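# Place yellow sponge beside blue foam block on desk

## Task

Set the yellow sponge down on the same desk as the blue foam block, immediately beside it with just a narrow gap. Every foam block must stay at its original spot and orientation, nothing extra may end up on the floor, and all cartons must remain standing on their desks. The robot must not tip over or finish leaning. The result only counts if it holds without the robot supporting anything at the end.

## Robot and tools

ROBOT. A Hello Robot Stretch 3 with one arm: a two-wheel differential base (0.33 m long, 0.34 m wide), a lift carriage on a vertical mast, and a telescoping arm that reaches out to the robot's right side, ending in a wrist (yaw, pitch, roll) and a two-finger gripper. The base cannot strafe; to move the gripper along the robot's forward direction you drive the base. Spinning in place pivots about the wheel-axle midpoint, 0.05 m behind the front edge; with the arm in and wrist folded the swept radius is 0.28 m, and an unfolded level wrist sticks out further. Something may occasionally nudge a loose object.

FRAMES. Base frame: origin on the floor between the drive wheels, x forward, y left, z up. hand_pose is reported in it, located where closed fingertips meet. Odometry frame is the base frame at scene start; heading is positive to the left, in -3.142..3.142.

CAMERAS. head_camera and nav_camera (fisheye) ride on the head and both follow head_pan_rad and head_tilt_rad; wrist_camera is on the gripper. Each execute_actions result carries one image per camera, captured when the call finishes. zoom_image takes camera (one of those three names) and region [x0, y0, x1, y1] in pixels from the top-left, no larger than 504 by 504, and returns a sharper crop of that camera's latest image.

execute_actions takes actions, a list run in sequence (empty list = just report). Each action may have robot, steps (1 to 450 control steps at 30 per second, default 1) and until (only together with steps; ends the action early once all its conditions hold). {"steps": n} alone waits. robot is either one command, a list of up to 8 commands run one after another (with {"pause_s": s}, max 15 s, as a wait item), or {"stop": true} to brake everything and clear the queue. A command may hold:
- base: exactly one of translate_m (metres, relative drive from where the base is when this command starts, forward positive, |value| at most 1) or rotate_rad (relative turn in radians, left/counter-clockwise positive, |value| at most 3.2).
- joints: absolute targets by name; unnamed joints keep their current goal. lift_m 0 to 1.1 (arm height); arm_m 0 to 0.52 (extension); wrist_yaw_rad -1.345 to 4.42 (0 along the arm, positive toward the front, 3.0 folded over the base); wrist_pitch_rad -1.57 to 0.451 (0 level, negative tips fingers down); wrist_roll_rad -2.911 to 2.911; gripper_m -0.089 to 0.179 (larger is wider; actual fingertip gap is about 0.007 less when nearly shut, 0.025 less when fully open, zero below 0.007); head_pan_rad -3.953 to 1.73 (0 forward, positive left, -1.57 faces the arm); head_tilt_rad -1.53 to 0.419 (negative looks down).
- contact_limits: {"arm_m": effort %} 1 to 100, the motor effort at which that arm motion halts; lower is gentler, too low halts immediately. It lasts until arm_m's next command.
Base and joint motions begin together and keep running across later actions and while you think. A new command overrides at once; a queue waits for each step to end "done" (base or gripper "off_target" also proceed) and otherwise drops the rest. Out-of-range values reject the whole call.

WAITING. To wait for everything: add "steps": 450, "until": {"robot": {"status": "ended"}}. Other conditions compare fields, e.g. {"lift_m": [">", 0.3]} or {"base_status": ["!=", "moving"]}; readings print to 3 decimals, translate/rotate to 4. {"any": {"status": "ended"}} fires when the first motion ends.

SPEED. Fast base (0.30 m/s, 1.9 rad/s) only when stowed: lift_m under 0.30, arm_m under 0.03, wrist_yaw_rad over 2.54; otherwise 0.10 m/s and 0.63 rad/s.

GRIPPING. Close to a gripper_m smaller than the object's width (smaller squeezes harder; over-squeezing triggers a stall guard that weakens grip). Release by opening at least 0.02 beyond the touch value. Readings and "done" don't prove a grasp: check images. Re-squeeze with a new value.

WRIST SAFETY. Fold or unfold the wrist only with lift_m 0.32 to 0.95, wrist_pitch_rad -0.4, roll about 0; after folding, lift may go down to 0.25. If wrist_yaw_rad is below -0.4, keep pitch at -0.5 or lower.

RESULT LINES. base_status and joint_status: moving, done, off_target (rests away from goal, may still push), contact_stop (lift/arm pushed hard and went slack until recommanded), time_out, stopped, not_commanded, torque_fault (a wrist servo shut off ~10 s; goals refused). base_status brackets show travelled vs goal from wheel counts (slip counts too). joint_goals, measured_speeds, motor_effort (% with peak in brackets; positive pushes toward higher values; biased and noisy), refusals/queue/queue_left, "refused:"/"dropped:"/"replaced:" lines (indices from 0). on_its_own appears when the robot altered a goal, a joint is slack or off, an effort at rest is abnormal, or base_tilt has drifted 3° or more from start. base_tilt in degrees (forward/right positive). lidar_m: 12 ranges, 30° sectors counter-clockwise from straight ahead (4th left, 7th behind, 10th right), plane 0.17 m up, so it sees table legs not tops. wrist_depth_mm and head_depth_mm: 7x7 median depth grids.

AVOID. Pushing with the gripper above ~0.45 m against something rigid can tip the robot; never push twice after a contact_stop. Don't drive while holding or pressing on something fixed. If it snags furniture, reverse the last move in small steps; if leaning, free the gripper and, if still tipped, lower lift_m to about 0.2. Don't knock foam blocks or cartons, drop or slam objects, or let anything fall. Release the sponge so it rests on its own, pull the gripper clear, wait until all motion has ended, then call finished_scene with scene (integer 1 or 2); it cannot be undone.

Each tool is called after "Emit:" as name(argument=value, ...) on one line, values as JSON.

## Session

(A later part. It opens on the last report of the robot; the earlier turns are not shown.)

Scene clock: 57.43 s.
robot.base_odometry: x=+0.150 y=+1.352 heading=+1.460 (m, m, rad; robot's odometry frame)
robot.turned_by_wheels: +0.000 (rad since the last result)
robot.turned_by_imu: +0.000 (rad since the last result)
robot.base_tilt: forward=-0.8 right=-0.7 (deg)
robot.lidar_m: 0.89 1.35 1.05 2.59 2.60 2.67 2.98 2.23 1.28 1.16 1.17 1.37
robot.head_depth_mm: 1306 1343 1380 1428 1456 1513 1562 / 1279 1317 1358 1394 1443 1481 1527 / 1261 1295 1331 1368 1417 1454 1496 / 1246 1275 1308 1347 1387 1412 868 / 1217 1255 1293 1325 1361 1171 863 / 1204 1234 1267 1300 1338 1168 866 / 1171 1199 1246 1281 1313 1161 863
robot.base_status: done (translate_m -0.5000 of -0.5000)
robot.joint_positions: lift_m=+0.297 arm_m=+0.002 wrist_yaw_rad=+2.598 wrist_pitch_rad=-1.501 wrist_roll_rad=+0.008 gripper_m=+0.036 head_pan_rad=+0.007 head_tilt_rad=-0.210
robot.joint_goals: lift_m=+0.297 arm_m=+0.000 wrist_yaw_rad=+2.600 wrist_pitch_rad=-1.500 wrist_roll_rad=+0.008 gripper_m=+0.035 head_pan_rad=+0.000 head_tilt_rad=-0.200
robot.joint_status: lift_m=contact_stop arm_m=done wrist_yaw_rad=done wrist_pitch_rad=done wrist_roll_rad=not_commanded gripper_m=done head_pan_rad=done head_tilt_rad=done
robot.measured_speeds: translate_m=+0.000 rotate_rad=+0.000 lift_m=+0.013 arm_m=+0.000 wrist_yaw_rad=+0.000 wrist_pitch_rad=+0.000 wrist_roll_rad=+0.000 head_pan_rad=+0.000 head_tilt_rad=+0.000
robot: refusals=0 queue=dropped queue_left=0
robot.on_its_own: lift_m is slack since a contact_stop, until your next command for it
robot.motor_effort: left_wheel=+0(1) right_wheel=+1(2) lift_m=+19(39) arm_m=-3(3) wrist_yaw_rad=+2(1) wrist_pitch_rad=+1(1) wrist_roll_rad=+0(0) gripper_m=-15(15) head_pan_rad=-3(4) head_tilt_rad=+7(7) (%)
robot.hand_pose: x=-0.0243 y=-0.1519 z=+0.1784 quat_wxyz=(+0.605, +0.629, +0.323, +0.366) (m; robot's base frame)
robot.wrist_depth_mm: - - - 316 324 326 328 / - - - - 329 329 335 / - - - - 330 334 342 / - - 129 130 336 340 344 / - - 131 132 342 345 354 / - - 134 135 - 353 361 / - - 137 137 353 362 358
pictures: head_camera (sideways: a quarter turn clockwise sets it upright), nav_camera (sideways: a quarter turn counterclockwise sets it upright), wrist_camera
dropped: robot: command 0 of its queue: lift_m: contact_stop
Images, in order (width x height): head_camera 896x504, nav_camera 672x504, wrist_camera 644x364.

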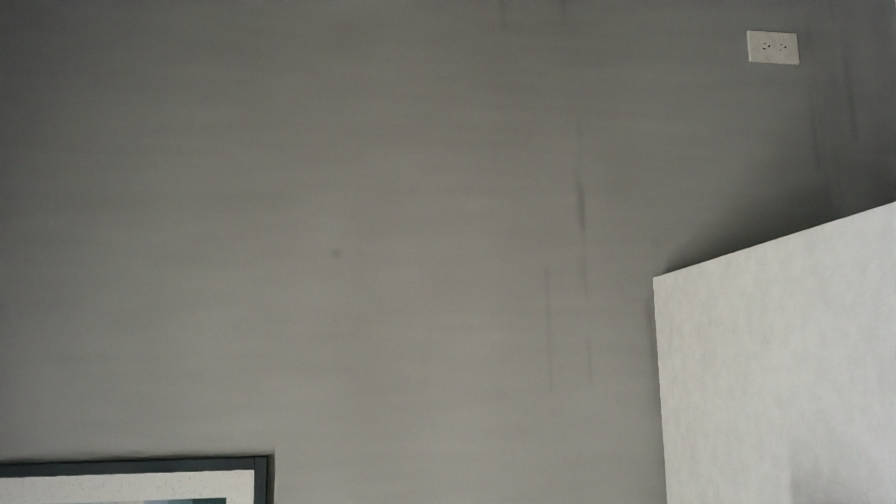

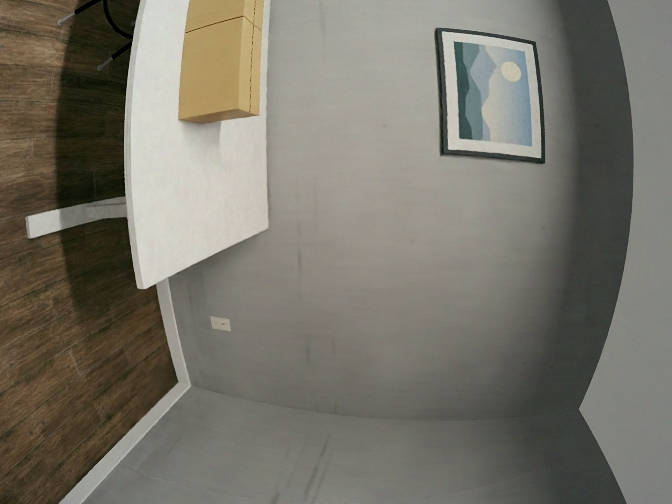

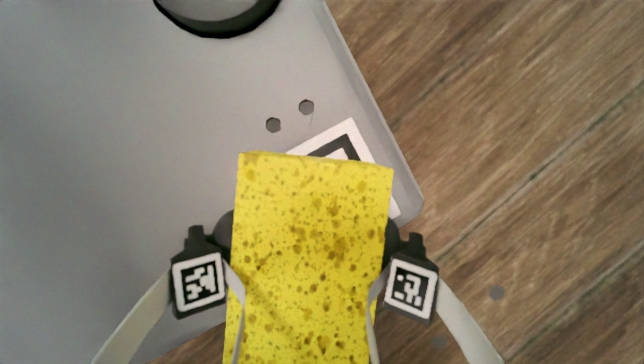

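Emit:
execute_actions(actions=[{"robot":[{"base":{"rotate_rad":2.68}},{"base":{"translate_m":1.0}},{"base":{"translate_m":0.9}}],"steps":450,"until":{"robot":{"status":"ended"}}}])

Scene clock: 70.27 s.
robot.base_odometry: x=-0.879 y=-0.245 heading=-2.143 (m, m, rad; robot's odometry frame)
robot.turned_by_wheels: +2.680 (rad since the last result)
robot.turned_by_imu: +2.707 (rad since the last result)
robot.base_tilt: forward=-0.8 right=-0.8 (deg)
robot.lidar_m: 1.62 1.55 2.01 1.99 2.39 2.14 2.65 2.16 2.77 1.51 1.35 0.89
robot.head_depth_mm: 1505 1529 1562 1582 1616 1644 1673 / 1650 1694 1719 1761 1785 1821 1813 / 1846 1891 1919 1974 2010 2055 1938 / 2072 2123 2182 2242 2302 2324 1932 / 2171 2238 2298 2358 2429 2434 1929 / 2041 2090 2137 2184 2239 2292 1932 / 1911 1958 2002 2064 2105 2154 1932
robot.base_status: done (translate_m +0.9000 of +0.9000)
robot.joint_positions: lift_m=+0.298 arm_m=+0.002 wrist_yaw_rad=+2.598 wrist_pitch_rad=-1.499 wrist_roll_rad=+0.008 gripper_m=+0.036 head_pan_rad=+0.007 head_tilt_rad=-0.210
robot.joint_goals: lift_m=+0.298 arm_m=+0.000 wrist_yaw_rad=+2.600 wrist_pitch_rad=-1.500 wrist_roll_rad=+0.008 gripper_m=+0.035 head_pan_rad=+0.000 head_tilt_rad=-0.200
robot.joint_status: lift_m=contact_stop arm_m=done wrist_yaw_rad=done wrist_pitch_rad=done wrist_roll_rad=not_commanded gripper_m=done head_pan_rad=done head_tilt_rad=done
robot.measured_speeds: translate_m=+0.000 rotate_rad=+0.000 lift_m=+0.000 arm_m=+0.000 wrist_yaw_rad=+0.000 wrist_pitch_rad=+0.000 wrist_roll_rad=+0.000 head_pan_rad=+0.000 head_tilt_rad=+0.000
robot: refusals=0 queue=done queue_left=0
robot.on_its_own: lift_m is slack since a contact_stop, until your next command for it
robot.motor_effort: left_wheel=-1(6) right_wheel=+2(9) lift_m=+38(38) arm_m=-3(3) wrist_yaw_rad=+2(2) wrist_pitch_rad=+0(0) wrist_roll_rad=+0(0) gripper_m=-14(15) head_pan_rad=-3(3) head_tilt_rad=+7(7) (%)
robot.hand_pose: x=-0.0241 y=-0.1516 z=+0.1794 quat_wxyz=(+0.605, +0.629, +0.323, +0.367) (m; robot's base frame)
robot.wrist_depth_mm: - - - 323 321 324 327 / - - - - 329 330 337 / - - - - 334 338 340 / - - 129 131 335 343 347 / - - 131 133 341 346 347 / - - 134 135 - 351 356 / - - 137 138 355 363 368
pictures: head_camera (sideways: a quarter turn clockwise sets it upright), nav_camera (sideways: a quarter turn counterclockwise sets it upright), wrist_camera
Images, in order (width x height): head_camera 896x504, nav_camera 672x504, wrist_camera 644x364.

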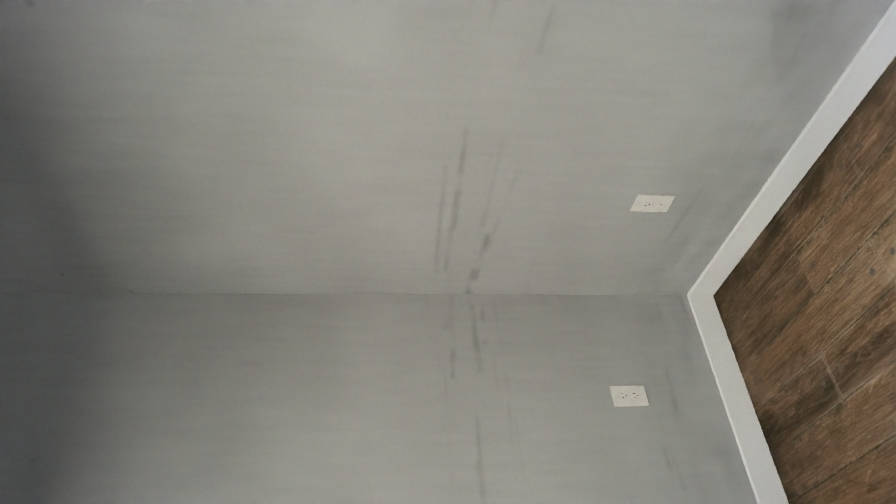

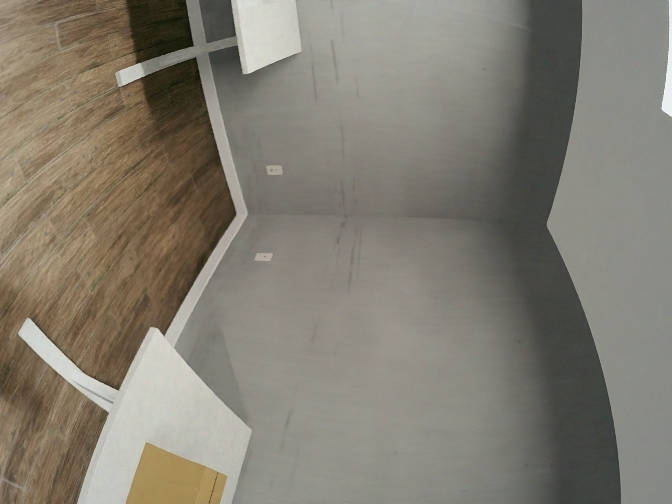

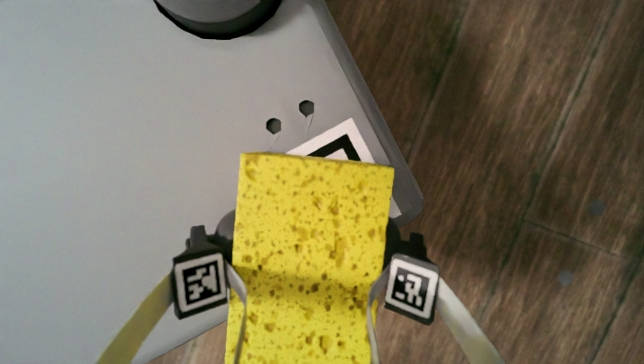

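Emit:
execute_actions(actions=[{"robot":[{"base":{"translate_m":1.0}},{"base":{"translate_m":0.35},"joints":{"head_pan_rad":1.5,"head_tilt_rad":-0.2}}],"steps":450,"until":{"robot":{"status":"ended"}}},{"robot":{"joints":{"head_pan_rad":-1.0}},"steps":50,"until":{"robot":{"head_pan_rad":["<",1.4]}}},{"robot":{"joints":{"head_pan_rad":1.5}},"steps":100,"until":{"robot":{"status":"ended"}}}])

Emit:
execute_actions(actions=[{"robot":{"joints":{"head_pan_rad":-1.45}},"steps":200,"until":{"robot":{"status":"ended"}}}])

Scene clock: 79.83 s.
robot.base_odometry: x=-1.610 y=-1.380 heading=-2.143 (m, m, rad; robot's odometry frame)
robot.turned_by_wheels: +0.000 (rad since the last result)
robot.turned_by_imu: +0.009 (rad since the last result)
robot.base_tilt: forward=-0.8 right=-0.8 (deg)
robot.lidar_m: 0.56 0.99 1.00 1.01 2.29 3.29 3.73 0.74 0.75 0.52 0.47 0.47
robot.head_depth_mm: 1032 1050 1071 1089 1113 1133 1159 / 1119 1144 1168 1199 1220 1243 1275 / 1234 1255 1287 1312 1345 1314 1413 / 1371 1403 1435 1471 1496 1175 1594 / 1541 1574 1626 1662 1667 1175 1118 / 1742 1796 1856 1918 1811 1165 975 / 2035 2097 2179 2258 1802 1169 900
robot.base_status: done (translate_m +0.3500 of +0.3500)
robot.joint_positions: lift_m=+0.298 arm_m=+0.002 wrist_yaw_rad=+2.598 wrist_pitch_rad=-1.499 wrist_roll_rad=+0.008 gripper_m=+0.036 head_pan_rad=+1.493 head_tilt_rad=-0.210
robot.joint_goals: lift_m=+0.298 arm_m=+0.000 wrist_yaw_rad=+2.600 wrist_pitch_rad=-1.500 wrist_roll_rad=+0.008 gripper_m=+0.035 head_pan_rad=+1.500 head_tilt_rad=-0.200
robot.joint_status: lift_m=contact_stop arm_m=done wrist_yaw_rad=done wrist_pitch_rad=done wrist_roll_rad=not_commanded gripper_m=done head_pan_rad=done head_tilt_rad=done
robot.measured_speeds: translate_m=+0.000 rotate_rad=+0.000 lift_m=+0.000 arm_m=+0.000 wrist_yaw_rad=+0.000 wrist_pitch_rad=+0.000 wrist_roll_rad=+0.000 head_pan_rad=+0.000 head_tilt_rad=+0.000
robot: refusals=0 queue=done queue_left=0
robot.on_its_own: lift_m is slack since a contact_stop, until your next command for it
robot.motor_effort: left_wheel=-1(6) right_wheel=+1(8) lift_m=+38(38) arm_m=-3(3) wrist_yaw_rad=+3(2) wrist_pitch_rad=+0(0) wrist_roll_rad=+1(0) gripper_m=-14(14) head_pan_rad=+3(44) head_tilt_rad=+7(6) (%)
robot.hand_pose: x=-0.0241 y=-0.1516 z=+0.1794 quat_wxyz=(+0.605, +0.629, +0.323, +0.367) (m; robot's base frame)
robot.wrist_depth_mm: - - - 318 326 326 326 / - - - - 332 331 335 / - - - - 332 335 338 / - - 129 131 339 342 343 / - - 132 133 345 347 352 / - - 134 135 - 352 360 / - - 137 137 360 361 361
pictures: head_camera (sideways: a quarter turn clockwise sets it upright), nav_camera (sideways: a quarter turn counterclockwise sets it upright), wrist_camera
Images, in order (width x height): head_camera 896x504, nav_camera 672x504, wrist_camera 644x364.

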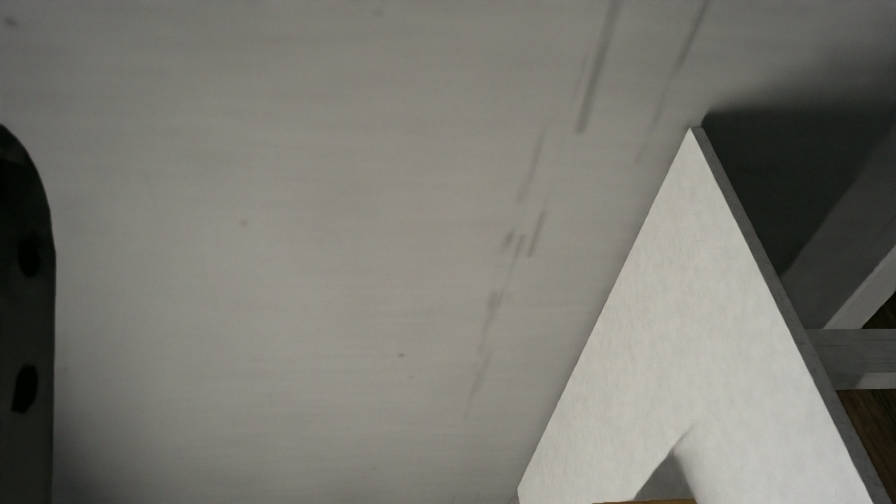

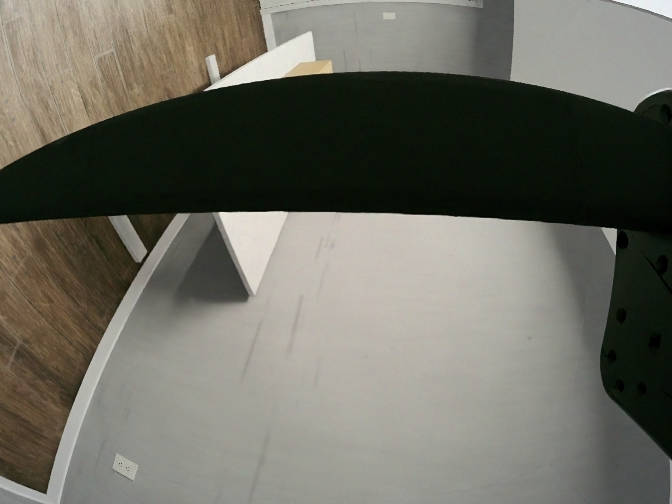

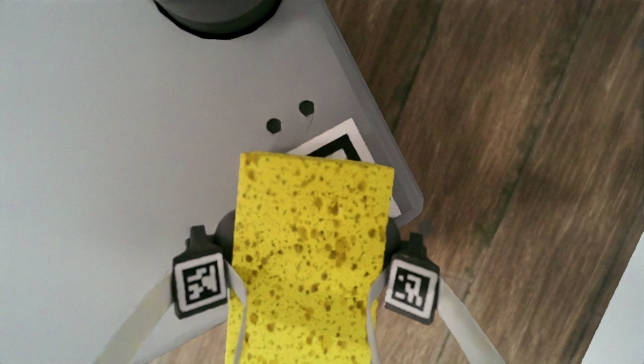

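Scene clock: 81.70 s.
robot.base_odometry: x=-1.610 y=-1.380 heading=-2.143 (m, m, rad; robot's odometry frame)
robot.turned_by_wheels: +0.000 (rad since the last result)
robot.turned_by_imu: +0.000 (rad since the last result)
robot.base_tilt: forward=-0.9 right=-0.8 (deg)
robot.lidar_m: 0.56 0.99 0.99 1.01 2.29 3.29 3.73 0.74 0.75 0.52 0.47 0.47
robot.head_depth_mm: 548 566 585 604 628 652 677 / 514 529 547 565 585 605 626 / 485 498 513 529 546 565 584 / 459 471 484 498 513 528 545 / 435 446 458 470 483 498 512 / 414 424 434 446 457 470 483 / 394 404 413 423 434 445 458
robot.base_status: done (translate_m +0.3500 of +0.3500)
robot.joint_positions: lift_m=+0.298 arm_m=+0.002 wrist_yaw_rad=+2.598 wrist_pitch_rad=-1.499 wrist_roll_rad=+0.008 gripper_m=+0.036 head_pan_rad=-1.443 head_tilt_rad=-0.210
robot.joint_goals: lift_m=+0.298 arm_m=+0.000 wrist_yaw_rad=+2.600 wrist_pitch_rad=-1.500 wrist_roll_rad=+0.008 gripper_m=+0.035 head_pan_rad=-1.450 head_tilt_rad=-0.200
robot.joint_status: lift_m=contact_stop arm_m=done wrist_yaw_rad=done wrist_pitch_rad=done wrist_roll_rad=not_commanded gripper_m=done head_pan_rad=done head_tilt_rad=done
robot.measured_speeds: translate_m=+0.000 rotate_rad=+0.000 lift_m=+0.000 arm_m=+0.000 wrist_yaw_rad=+0.000 wrist_pitch_rad=+0.000 wrist_roll_rad=+0.000 head_pan_rad=+0.000 head_tilt_rad=+0.000
robot: refusals=0 queue=done queue_left=0
robot.on_its_own: lift_m is slack since a contact_stop, until your next command for it
robot.motor_effort: left_wheel=-1(1) right_wheel=+1(1) lift_m=+38(38) arm_m=-3(3) wrist_yaw_rad=+2(1) wrist_pitch_rad=+0(0) wrist_roll_rad=+0(0) gripper_m=-14(14) head_pan_rad=-4(43) head_tilt_rad=+7(7) (%)
robot.hand_pose: x=-0.0241 y=-0.1516 z=+0.1794 quat_wxyz=(+0.605, +0.629, +0.323, +0.367) (m; robot's base frame)
robot.wrist_depth_mm: - - - 317 324 328 333 / - - - - 325 330 329 / - - - - 333 337 339 / - - 129 131 337 339 348 / - - 131 133 342 348 355 / - - 134 135 - 354 357 / - - 137 138 358 361 358
pictures: head_camera (sideways: a quarter turn clockwise sets it upright), nav_camera (sideways: a quarter turn counterclockwise sets it upright), wrist_camera
Images, in order (width x height): head_camera 896x504, nav_camera 672x504, wrist_camera 644x364.

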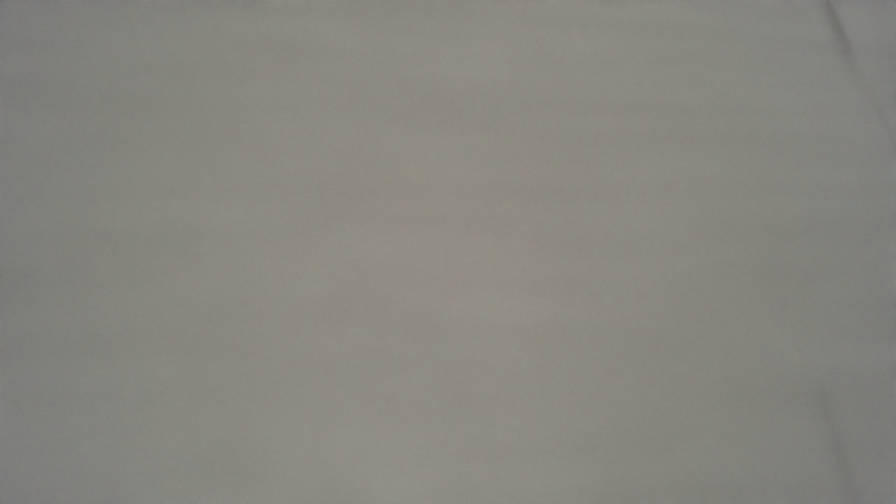

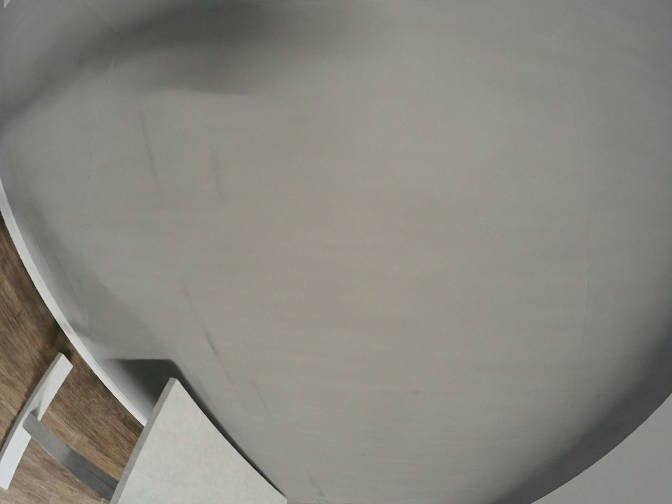

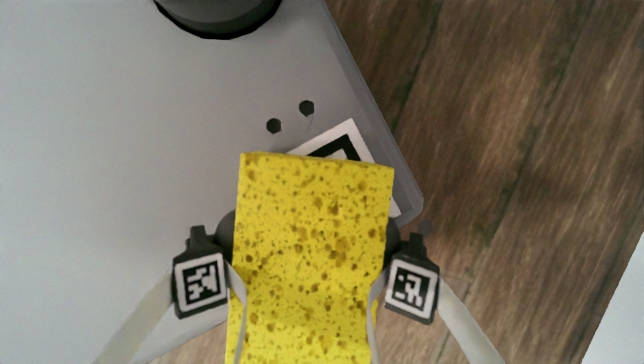

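Emit:
execute_actions(actions=[{"robot":{"base":{"rotate_rad":2.2},"joints":{"head_pan_rad":-0.05,"head_tilt_rad":-0.25}},"steps":200,"until":{"robot":{"status":"ended"}}}])

Emit:
execute_actions(actions=[{"robot":{"base":{"rotate_rad":1.5}},"steps":200,"until":{"robot":{"status":"ended"}}}])

Scene clock: 84.87 s.
robot.base_odometry: x=-1.610 y=-1.380 heading=+0.057 (m, m, rad; robot's odometry frame)
robot.turned_by_wheels: +2.200 (rad since the last result)
robot.turned_by_imu: +2.211 (rad since the last result)
robot.base_tilt: forward=-0.9 right=-0.8 (deg)
robot.lidar_m: 2.17 3.31 3.40 0.75 0.75 0.50 0.47 0.47 0.60 0.99 1.01 1.01
robot.head_depth_mm: 2470 2489 2504 2500 1539 1103 891 / 3077 3195 3274 3180 1247 1098 887 / 3106 3214 3283 3419 1527 1208 1770 / 3059 3171 3272 3342 3188 2455 1837 / 3047 3166 3207 3372 3374 2453 1837 / 3000 3096 3193 3282 3412 2434 1837 / 3010 3064 3168 3312 3382 2445 1827
robot.base_status: done (rotate_rad +2.1999 of +2.2000)
robot.joint_positions: lift_m=+0.298 arm_m=+0.002 wrist_yaw_rad=+2.598 wrist_pitch_rad=-1.499 wrist_roll_rad=+0.008 gripper_m=+0.036 head_pan_rad=-0.057 head_tilt_rad=-0.247
robot.joint_goals: lift_m=+0.298 arm_m=+0.000 wrist_yaw_rad=+2.600 wrist_pitch_rad=-1.500 wrist_roll_rad=+0.008 gripper_m=+0.035 head_pan_rad=-0.050 head_tilt_rad=-0.250
robot.joint_status: lift_m=contact_stop arm_m=done wrist_yaw_rad=done wrist_pitch_rad=done wrist_roll_rad=not_commanded gripper_m=done head_pan_rad=done head_tilt_rad=done
robot.measured_speeds: translate_m=+0.000 rotate_rad=+0.000 lift_m=+0.000 arm_m=+0.000 wrist_yaw_rad=+0.000 wrist_pitch_rad=+0.000 wrist_roll_rad=+0.000 head_pan_rad=+0.000 head_tilt_rad=+0.000
robot: refusals=0 queue=done queue_left=0
robot.on_its_own: lift_m is slack since a contact_stop, until your next command for it
robot.motor_effort: left_wheel=-1(5) right_wheel=+2(9) lift_m=+38(38) arm_m=-3(3) wrist_yaw_rad=+2(2) wrist_pitch_rad=+0(0) wrist_roll_rad=+0(1) gripper_m=-14(14) head_pan_rad=+3(45) head_tilt_rad=-2(10) (%)
robot.hand_pose: x=-0.0241 y=-0.1516 z=+0.1794 quat_wxyz=(+0.605, +0.629, +0.323, +0.367) (m; robot's base frame)
robot.wrist_depth_mm: - - - 320 320 323 330 / - - - - 326 331 336 / - - - - 333 339 341 / - - 129 131 337 343 346 / - - 131 133 344 345 354 / - - 134 135 - 354 360 / - - 137 138 357 361 363
pictures: head_camera (sideways: a quarter turn clockwise sets it upright), nav_camera (sideways: a quarter turn counterclockwise sets it upright), wrist_camera
Images, in order (width x height): head_camera 896x504, nav_camera 672x504, wrist_camera 644x364.

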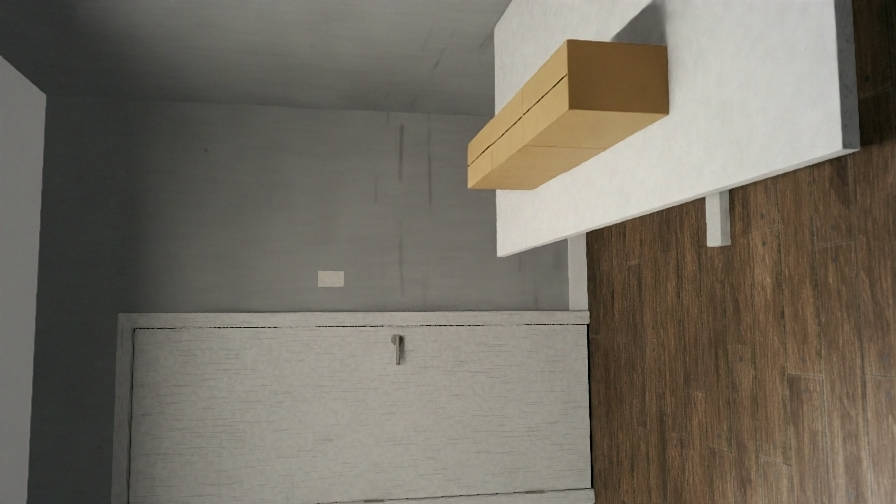

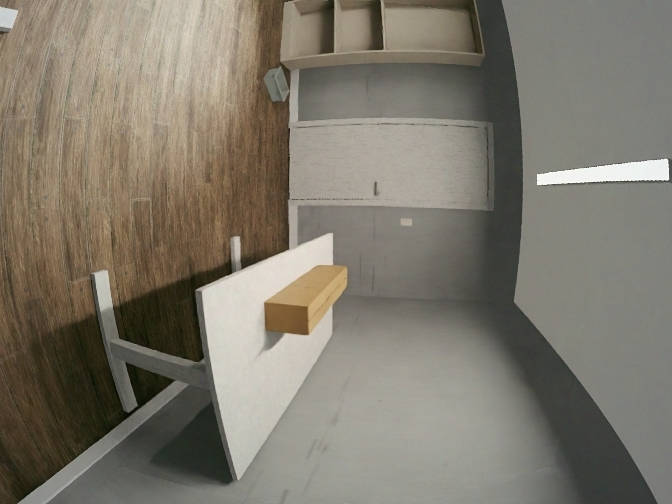

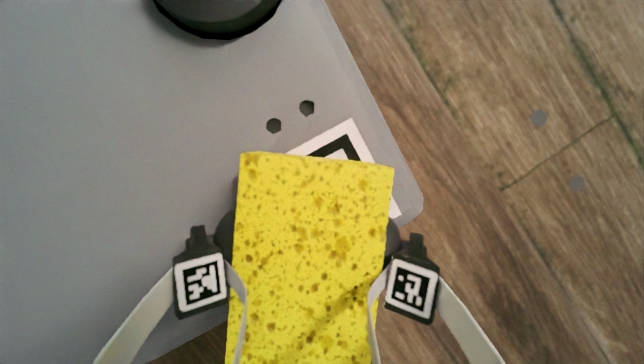

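Scene clock: 86.97 s.
robot.base_odometry: x=-1.610 y=-1.380 heading=+1.556 (m, m, rad; robot's odometry frame)
robot.turned_by_wheels: +1.500 (rad since the last result)
robot.turned_by_imu: +1.507 (rad since the last result)
robot.base_tilt: forward=-0.9 right=-0.8 (deg)
robot.lidar_m: 0.74 0.75 0.52 0.47 0.47 0.56 0.99 1.00 1.20 3.27 3.28 3.74
robot.head_depth_mm: 3109 3909 - - 3727 2460 1853 / 3102 3841 3975 3629 3696 2470 827 / 3360 3722 3879 3976 3634 1092 826 / 3372 3691 3843 - 1204 949 826 / 3380 3642 3747 3835 1314 1000 823 / 3412 3587 3675 3785 1621 1090 822 / 3353 3514 3599 3709 1615 1088 821
robot.base_status: done (rotate_rad +1.4999 of +1.5000)
robot.joint_positions: lift_m=+0.298 arm_m=+0.002 wrist_yaw_rad=+2.598 wrist_pitch_rad=-1.499 wrist_roll_rad=+0.008 gripper_m=+0.036 head_pan_rad=-0.057 head_tilt_rad=-0.248
robot.joint_goals: lift_m=+0.298 arm_m=+0.000 wrist_yaw_rad=+2.600 wrist_pitch_rad=-1.500 wrist_roll_rad=+0.008 gripper_m=+0.035 head_pan_rad=-0.050 head_tilt_rad=-0.250
robot.joint_status: lift_m=contact_stop arm_m=done wrist_yaw_rad=done wrist_pitch_rad=done wrist_roll_rad=not_commanded gripper_m=done head_pan_rad=done head_tilt_rad=done
robot.measured_speeds: translate_m=+0.000 rotate_rad=+0.000 lift_m=+0.000 arm_m=+0.000 wrist_yaw_rad=+0.000 wrist_pitch_rad=+0.000 wrist_roll_rad=+0.000 head_pan_rad=+0.000 head_tilt_rad=+0.000
robot: refusals=0 queue=done queue_left=0
robot.on_its_own: lift_m is slack since a contact_stop, until your next command for it
robot.motor_effort: left_wheel=-1(6) right_wheel=+2(9) lift_m=+38(38) arm_m=-3(3) wrist_yaw_rad=+1(3) wrist_pitch_rad=+0(0) wrist_roll_rad=+0(0) gripper_m=-15(14) head_pan_rad=+4(3) head_tilt_rad=-1(1) (%)
robot.hand_pose: x=-0.0241 y=-0.1516 z=+0.1794 quat_wxyz=(+0.605, +0.629, +0.323, +0.367) (m; robot's base frame)
robot.wrist_depth_mm: - - - 325 326 326 327 / - - - - 329 332 335 / - - - - 336 336 342 / - - 129 130 336 344 344 / - - 132 133 343 348 351 / - - 134 135 - 350 358 / - - 137 138 358 366 364
pictures: head_camera (sideways: a quarter turn clockwise sets it upright), nav_camera (sideways: a quarter turn counterclockwise sets it upright), wrist_camera
Images, in order (width x height): head_camera 896x504, nav_camera 672x504, wrist_camera 644x364.

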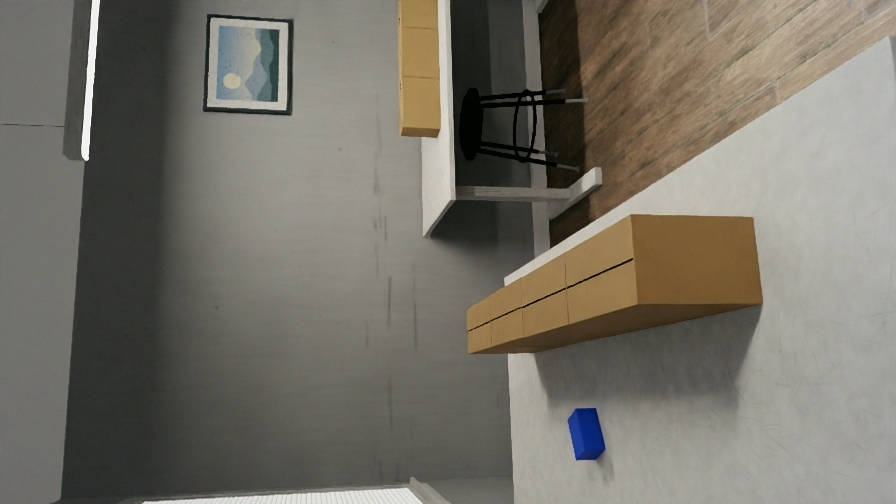

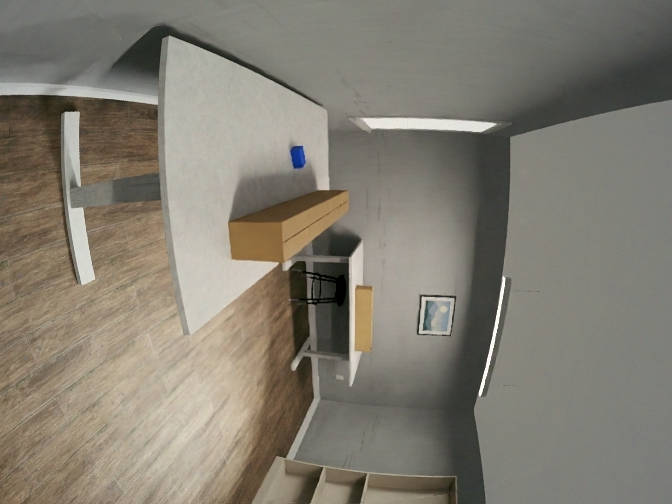

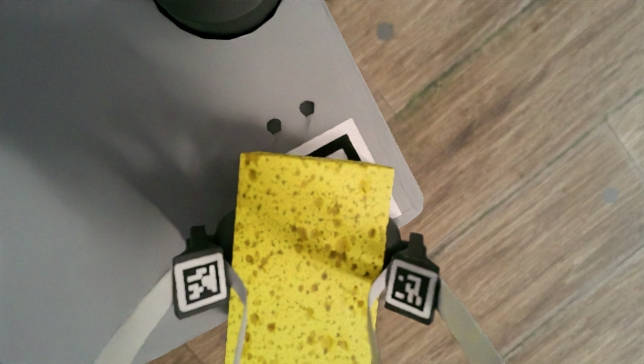

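Emit:
execute_actions(actions=[{"robot":[{"base":{"rotate_rad":-0.557}},{"base":{"translate_m":0.75}},{"base":{"translate_m":0.7}},{"joints":{"lift_m":0.95,"head_pan_rad":1.2,"head_tilt_rad":-0.6}},{"base":{"rotate_rad":-2.6}},{"joints":{"wrist_yaw_rad":0.0,"head_pan_rad":-1.57}}],"steps":450,"until":{"robot":{"status":"ended"}}},{"steps":450,"until":{"robot":{"status":"ended"}}}])

Scene clock: 112.80 s.
robot.base_odometry: x=-0.826 y=-0.160 heading=-1.600 (m, m, rad; robot's odometry frame)
robot.turned_by_wheels: -3.157 (rad since the last result)
robot.turned_by_imu: -3.172 (rad since the last result)
robot.base_tilt: forward=-0.8 right=-0.9 (deg)
robot.lidar_m: 1.60 1.98 1.97 2.30 2.33 2.55 2.21 2.57 1.35 1.44 1.00 1.75
robot.head_depth_mm: 1285 1403 1504 886 898 1688 - / 1272 1389 1483 874 898 1686 - / 1260 1379 1464 861 870 1646 - / 1244 1356 1453 853 870 1603 1340 / 1238 1343 1457 848 873 1602 1346 / 1224 1328 1442 838 861 1562 1343 / 1219 1319 1422 1050 873 1387 1310
robot.base_status: done (rotate_rad -2.5999 of -2.6000)
robot.joint_positions: lift_m=+0.950 arm_m=+0.002 wrist_yaw_rad=+0.002 wrist_pitch_rad=-1.499 wrist_roll_rad=+0.008 gripper_m=+0.036 head_pan_rad=-1.563 head_tilt_rad=-0.593
robot.joint_goals: lift_m=+0.950 arm_m=+0.000 wrist_yaw_rad=+0.000 wrist_pitch_rad=-1.500 wrist_roll_rad=+0.008 gripper_m=+0.035 head_pan_rad=-1.570 head_tilt_rad=-0.600
robot.joint_status: lift_m=done arm_m=done wrist_yaw_rad=done wrist_pitch_rad=done wrist_roll_rad=not_commanded gripper_m=done head_pan_rad=done head_tilt_rad=done
robot.measured_speeds: translate_m=+0.000 rotate_rad=+0.000 lift_m=+0.000 arm_m=+0.000 wrist_yaw_rad=+0.000 wrist_pitch_rad=+0.000 wrist_roll_rad=+0.000 head_pan_rad=+0.000 head_tilt_rad=+0.000
robot: refusals=0 queue=done queue_left=0
robot.motor_effort: left_wheel=+2(8) right_wheel=-2(7) lift_m=+43(42) arm_m=-4(3) wrist_yaw_rad=-1(1) wrist_pitch_rad=+0(0) wrist_roll_rad=+0(1) gripper_m=-14(14) head_pan_rad=-4(43) head_tilt_rad=-4(38) (%)
robot.hand_pose: x=-0.0216 y=-0.1409 z=+0.8312 quat_wxyz=(+0.516, +0.480, -0.519, -0.484) (m; robot's base frame)
robot.wrist_depth_mm: 888 893 920 908 916 966 957 / 887 916 917 927 933 959 979 / 895 923 936 959 961 - - / 931 975 956 131 - - - / 958 954 132 133 - - - / 947 - 134 135 - - - / - - - 138 - - -
pictures: head_camera (sideways: a quarter turn clockwise sets it upright), nav_camera (sideways: a quarter turn counterclockwise sets it upright), wrist_camera
Images, in order (width x height): head_camera 896x504, nav_camera 672x504, wrist_camera 644x364.

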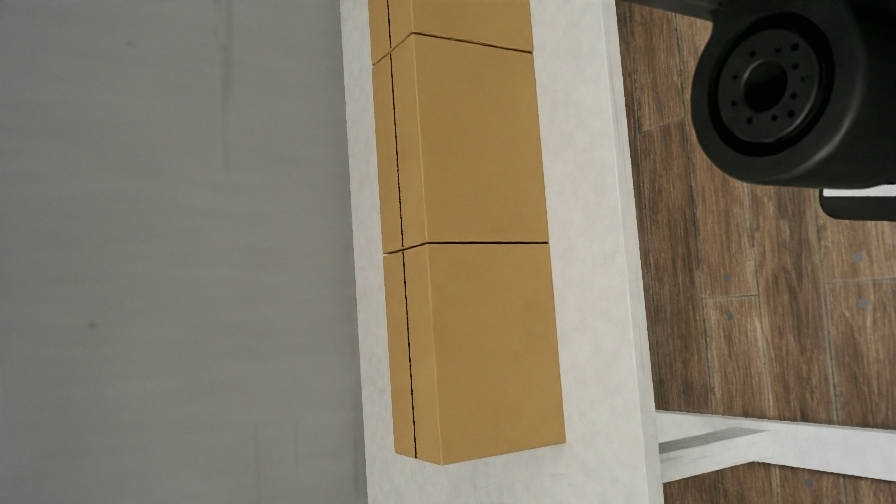

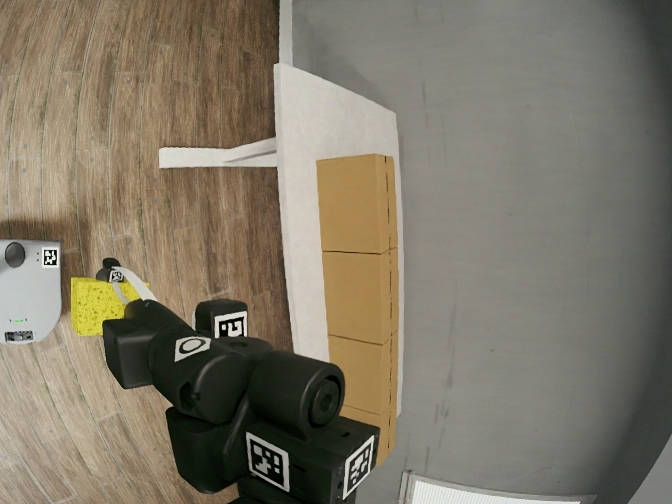

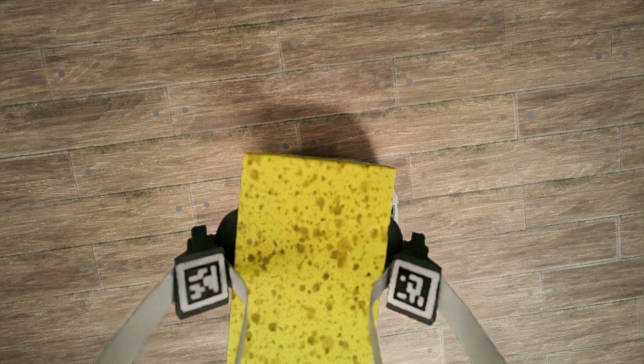

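Emit:
execute_actions(actions=[{"robot":[{"joints":{"lift_m":1.1}},{"base":{"rotate_rad":0.7}},{"base":{"translate_m":-0.5}},{"base":{"rotate_rad":-0.7}},{"base":{"translate_m":0.33},"joints":{"head_tilt_rad":-0.8}},{"joints":{"arm_m":0.5}}],"steps":450,"until":{"robot":{"status":"ended"}}},{"steps":450,"until":{"robot":{"status":"ended"}}}])

Scene clock: 135.37 s.
robot.base_odometry: x=-1.147 y=-0.098 heading=-1.600 (m, m, rad; robot's odometry frame)
robot.turned_by_wheels: +0.000 (rad since the last result)
robot.turned_by_imu: +0.004 (rad since the last result)
robot.base_tilt: forward=-0.8 right=-0.7 (deg)
robot.lidar_m: 2.16 1.72 2.25 2.62 2.32 2.61 2.06 2.02 1.06 1.14 0.76 1.39
robot.head_depth_mm: 1033 1168 1056 611 673 644 1205 / 1028 1138 1023 604 674 631 1208 / - 1109 822 597 661 632 1208 / 1005 1129 1071 596 660 620 1211 / 997 1111 1073 586 649 620 1213 / 984 1103 1071 584 637 611 1212 / 975 1095 1082 586 624 610 1214
robot.base_status: done (translate_m +0.3300 of +0.3300)
robot.joint_positions: lift_m=+1.100 arm_m=+0.500 wrist_yaw_rad=+0.000 wrist_pitch_rad=-1.499 wrist_roll_rad=+0.008 gripper_m=+0.036 head_pan_rad=-1.563 head_tilt_rad=-0.790
robot.joint_goals: lift_m=+1.100 arm_m=+0.500 wrist_yaw_rad=+0.000 wrist_pitch_rad=-1.500 wrist_roll_rad=+0.008 gripper_m=+0.035 head_pan_rad=-1.570 head_tilt_rad=-0.800
robot.joint_status: lift_m=done arm_m=done wrist_yaw_rad=done wrist_pitch_rad=done wrist_roll_rad=not_commanded gripper_m=done head_pan_rad=done head_tilt_rad=done
robot.measured_speeds: translate_m=+0.000 rotate_rad=+0.000 lift_m=+0.000 arm_m=+0.000 wrist_yaw_rad=+0.000 wrist_pitch_rad=+0.000 wrist_roll_rad=+0.000 head_pan_rad=+0.000 head_tilt_rad=+0.000
robot: refusals=0 queue=done queue_left=0
robot.motor_effort: left_wheel=+2(5) right_wheel=-2(5) lift_m=+43(47) arm_m=+2(2) wrist_yaw_rad=+1(1) wrist_pitch_rad=+0(0) wrist_roll_rad=+0(0) gripper_m=-14(14) head_pan_rad=-3(4) head_tilt_rad=-7(30) (%)
robot.hand_pose: x=-0.0216 y=-0.6389 z=+0.9812 quat_wxyz=(+0.515, +0.480, -0.519, -0.484) (m; robot's base frame)
robot.wrist_depth_mm: 383 391 391 395 394 403 405 / 389 396 397 405 401 412 416 / 393 396 406 410 412 421 424 / 403 402 407 131 417 419 426 / 405 411 133 133 310 290 257 / 337 312 135 136 - 253 255 / 242 244 192 138 253 256 259
pictures: head_camera (sideways: a quarter turn clockwise sets it upright), nav_camera (sideways: a quarter turn counterclockwise sets it upright), wrist_camera
Images, in order (width x height): head_camera 896x504, nav_camera 672x504, wrist_camera 644x364.

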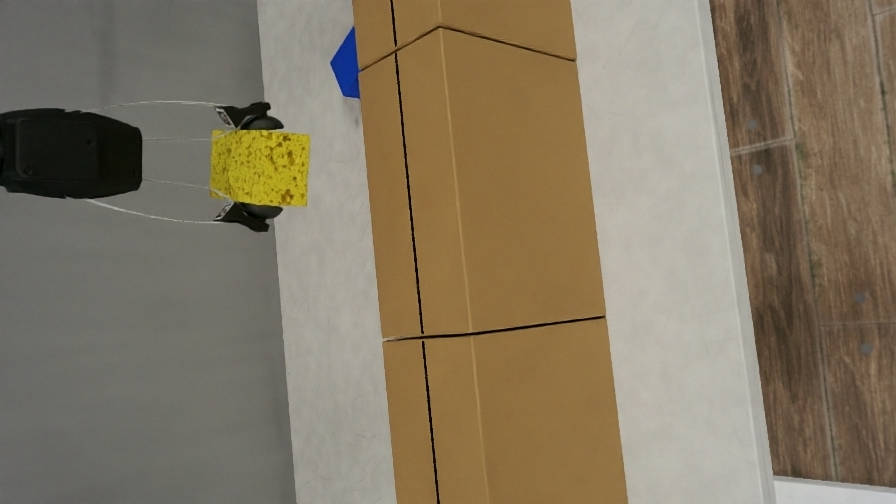

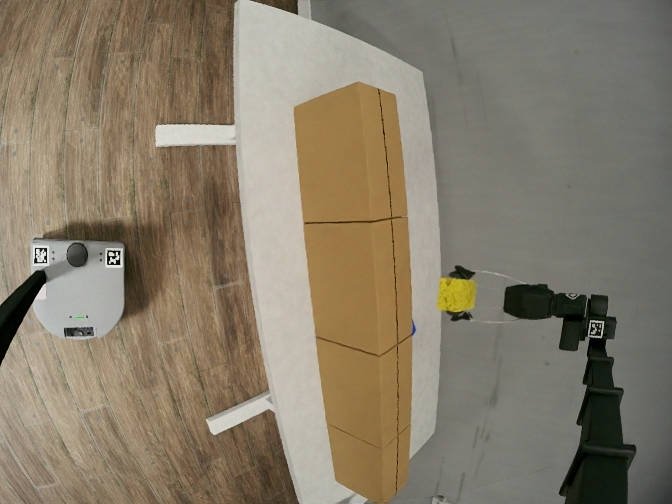

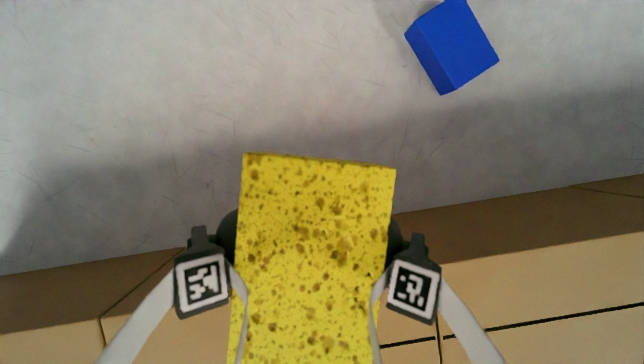

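Emit:
execute_actions(actions=[{"robot":[{"base":{"rotate_rad":0.4}},{"base":{"translate_m":-0.25}},{"base":{"rotate_rad":-0.4}},{"base":{"translate_m":0.115}}],"steps":450,"until":{"robot":{"status":"ended"}}}])

Scene clock: 147.00 s.
robot.base_odometry: x=-1.241 y=+0.020 heading=-1.600 (m, m, rad; robot's odometry frame)
robot.turned_by_wheels: +0.000 (rad since the last result)
robot.turned_by_imu: +0.002 (rad since the last result)
robot.base_tilt: forward=-0.8 right=-0.7 (deg)
robot.lidar_m: 2.29 1.86 2.39 2.38 2.65 2.56 2.04 1.89 0.92 1.06 1.07 0.77
robot.head_depth_mm: 967 1089 1054 577 582 602 1165 / 960 1062 1021 578 569 606 1163 / - 1033 976 578 558 607 1147 / 935 1051 1068 580 549 606 562 / 928 1040 1070 581 537 600 562 / 919 1029 1072 584 525 597 552 / 909 1015 1080 584 524 591 554
robot.base_status: done (translate_m +0.1150 of +0.1150)
robot.joint_positions: lift_m=+1.100 arm_m=+0.500 wrist_yaw_rad=+0.000 wrist_pitch_rad=-1.499 wrist_roll_rad=+0.008 gripper_m=+0.036 head_pan_rad=-1.563 head_tilt_rad=-0.790
robot.joint_goals: lift_m=+1.100 arm_m=+0.500 wrist_yaw_rad=+0.000 wrist_pitch_rad=-1.500 wrist_roll_rad=+0.008 gripper_m=+0.035 head_pan_rad=-1.570 head_tilt_rad=-0.800
robot.joint_status: lift_m=done arm_m=done wrist_yaw_rad=done wrist_pitch_rad=done wrist_roll_rad=not_commanded gripper_m=done head_pan_rad=done head_tilt_rad=done
robot.measured_speeds: translate_m=+0.000 rotate_rad=+0.000 lift_m=+0.000 arm_m=+0.000 wrist_yaw_rad=+0.000 wrist_pitch_rad=+0.000 wrist_roll_rad=+0.000 head_pan_rad=+0.000 head_tilt_rad=+0.000
robot: refusals=0 queue=done queue_left=0
robot.motor_effort: left_wheel=+2(6) right_wheel=-2(7) lift_m=+43(42) arm_m=+2(2) wrist_yaw_rad=+0(1) wrist_pitch_rad=+0(0) wrist_roll_rad=+0(0) gripper_m=-14(14) head_pan_rad=-4(4) head_tilt_rad=-6(6) (%)
robot.hand_pose: x=-0.0216 y=-0.6390 z=+0.9812 quat_wxyz=(+0.515, +0.480, -0.519, -0.484) (m; robot's base frame)
robot.wrist_depth_mm: 380 385 392 393 403 402 412 / 388 398 398 401 407 410 416 / 393 397 399 387 412 419 419 / 399 401 405 132 420 422 435 / 409 405 133 133 423 433 432 / 416 414 134 135 - 339 311 / 375 346 213 138 268 259 261
pictures: head_camera (sideways: a quarter turn clockwise sets it upright), nav_camera (sideways: a quarter turn counterclockwise sets it upright), wrist_camera
Images, in order (width x height): head_camera 896x504, nav_camera 672x504, wrist_camera 644x364.

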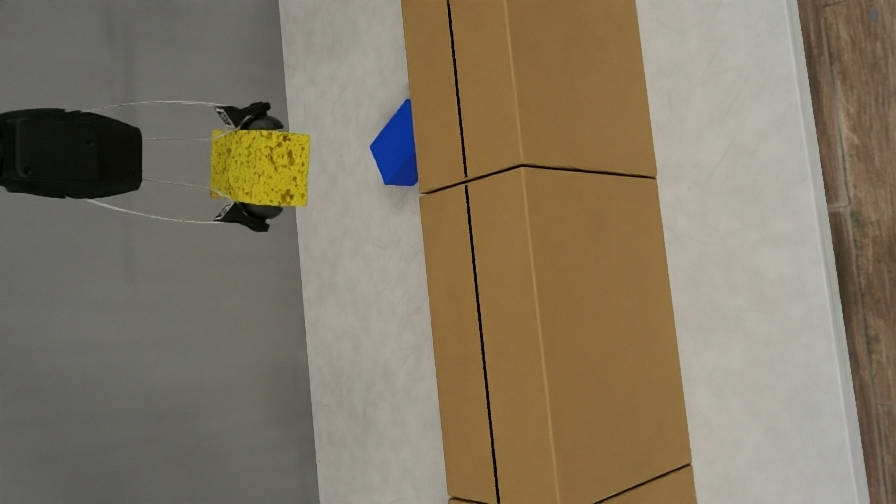

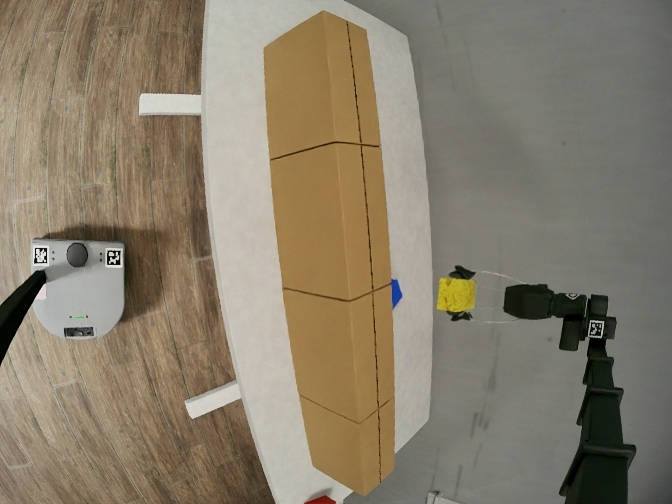

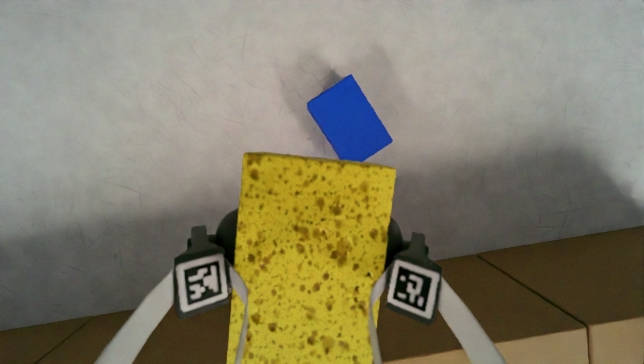

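Emit:
execute_actions(actions=[{"robot":[{"base":{"translate_m":0.025},"joints":{"arm_m":0.52,"wrist_pitch_rad":-1.45}},{"joints":{"lift_m":0.98}}],"steps":450,"until":{"robot":{"status":"ended"}}}])

Scene clock: 151.93 s.
robot.base_odometry: x=-1.241 y=-0.005 heading=-1.600 (m, m, rad; robot's odometry frame)
robot.turned_by_wheels: +0.000 (rad since the last result)
robot.turned_by_imu: +0.001 (rad since the last result)
robot.base_tilt: forward=-0.9 right=-0.8 (deg)
robot.lidar_m: 2.27 1.84 2.37 2.39 2.39 2.57 1.99 1.88 0.94 1.06 1.06 0.76
robot.head_depth_mm: - 1092 1060 575 574 603 1167 / - 1077 1060 577 561 605 1147 / 938 - 746 579 551 605 1151 / 934 1048 1067 580 539 606 561 / 927 1037 1072 581 529 596 553 / 913 1022 1079 583 522 596 553 / 909 1012 1079 858 521 587 544
robot.base_status: done (translate_m +0.0250 of +0.0250)
robot.joint_positions: lift_m=+0.980 arm_m=+0.520 wrist_yaw_rad=+0.000 wrist_pitch_rad=-1.452 wrist_roll_rad=+0.008 gripper_m=+0.036 head_pan_rad=-1.563 head_tilt_rad=-0.790
robot.joint_goals: lift_m=+0.980 arm_m=+0.520 wrist_yaw_rad=+0.000 wrist_pitch_rad=-1.450 wrist_roll_rad=+0.008 gripper_m=+0.035 head_pan_rad=-1.570 head_tilt_rad=-0.800
robot.joint_status: lift_m=done arm_m=done wrist_yaw_rad=done wrist_pitch_rad=done wrist_roll_rad=not_commanded gripper_m=done head_pan_rad=done head_tilt_rad=done
robot.measured_speeds: translate_m=+0.000 rotate_rad=+0.000 lift_m=+0.000 arm_m=+0.000 wrist_yaw_rad=+0.000 wrist_pitch_rad=+0.000 wrist_roll_rad=+0.000 head_pan_rad=+0.000 head_tilt_rad=+0.000
robot: refusals=0 queue=done queue_left=0
robot.motor_effort: left_wheel=+2(5) right_wheel=-2(5) lift_m=+33(43) arm_m=+3(4) wrist_yaw_rad=+1(0) wrist_pitch_rad=+1(3) wrist_roll_rad=+0(1) gripper_m=-14(14) head_pan_rad=-4(3) head_tilt_rad=-6(7) (%)
robot.hand_pose: x=-0.0216 y=-0.6710 z=+0.8616 quat_wxyz=(+0.527, +0.467, -0.531, -0.472) (m; robot's base frame)
robot.wrist_depth_mm: 277 286 288 290 293 298 302 / 283 283 290 292 297 299 304 / 285 286 291 295 256 300 307 / 288 290 290 131 256 305 311 / 288 294 133 133 303 309 312 / 293 295 135 135 - 309 316 / 294 299 221 138 309 312 298
pictures: head_camera (sideways: a quarter turn clockwise sets it upright), nav_camera (sideways: a quarter turn counterclockwise sets it upright), wrist_camera
Images, in order (width x height): head_camera 896x504, nav_camera 672x504, wrist_camera 644x364.

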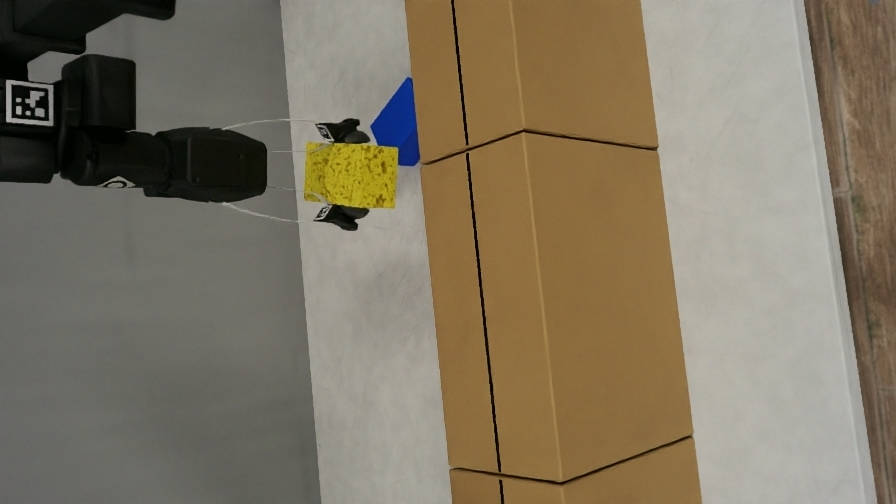

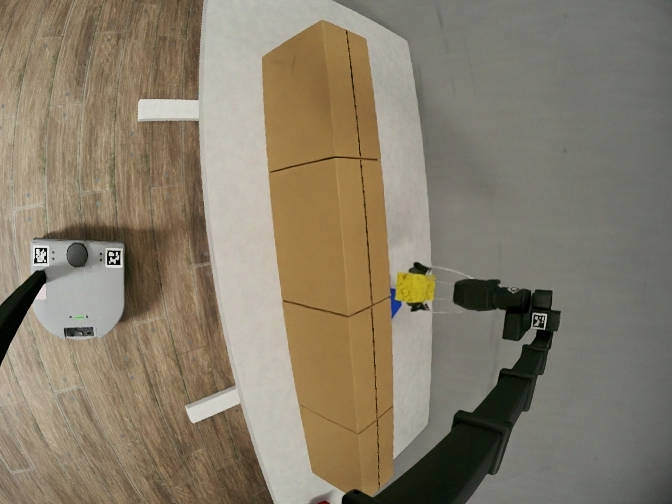

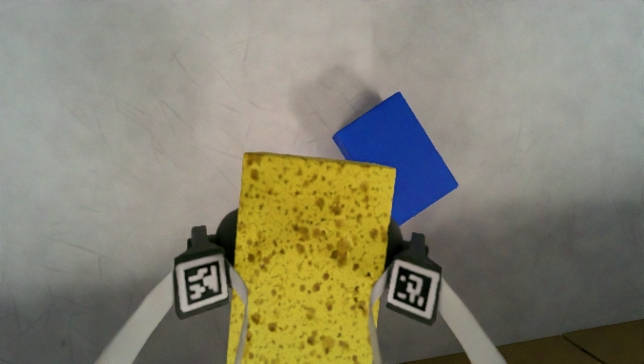

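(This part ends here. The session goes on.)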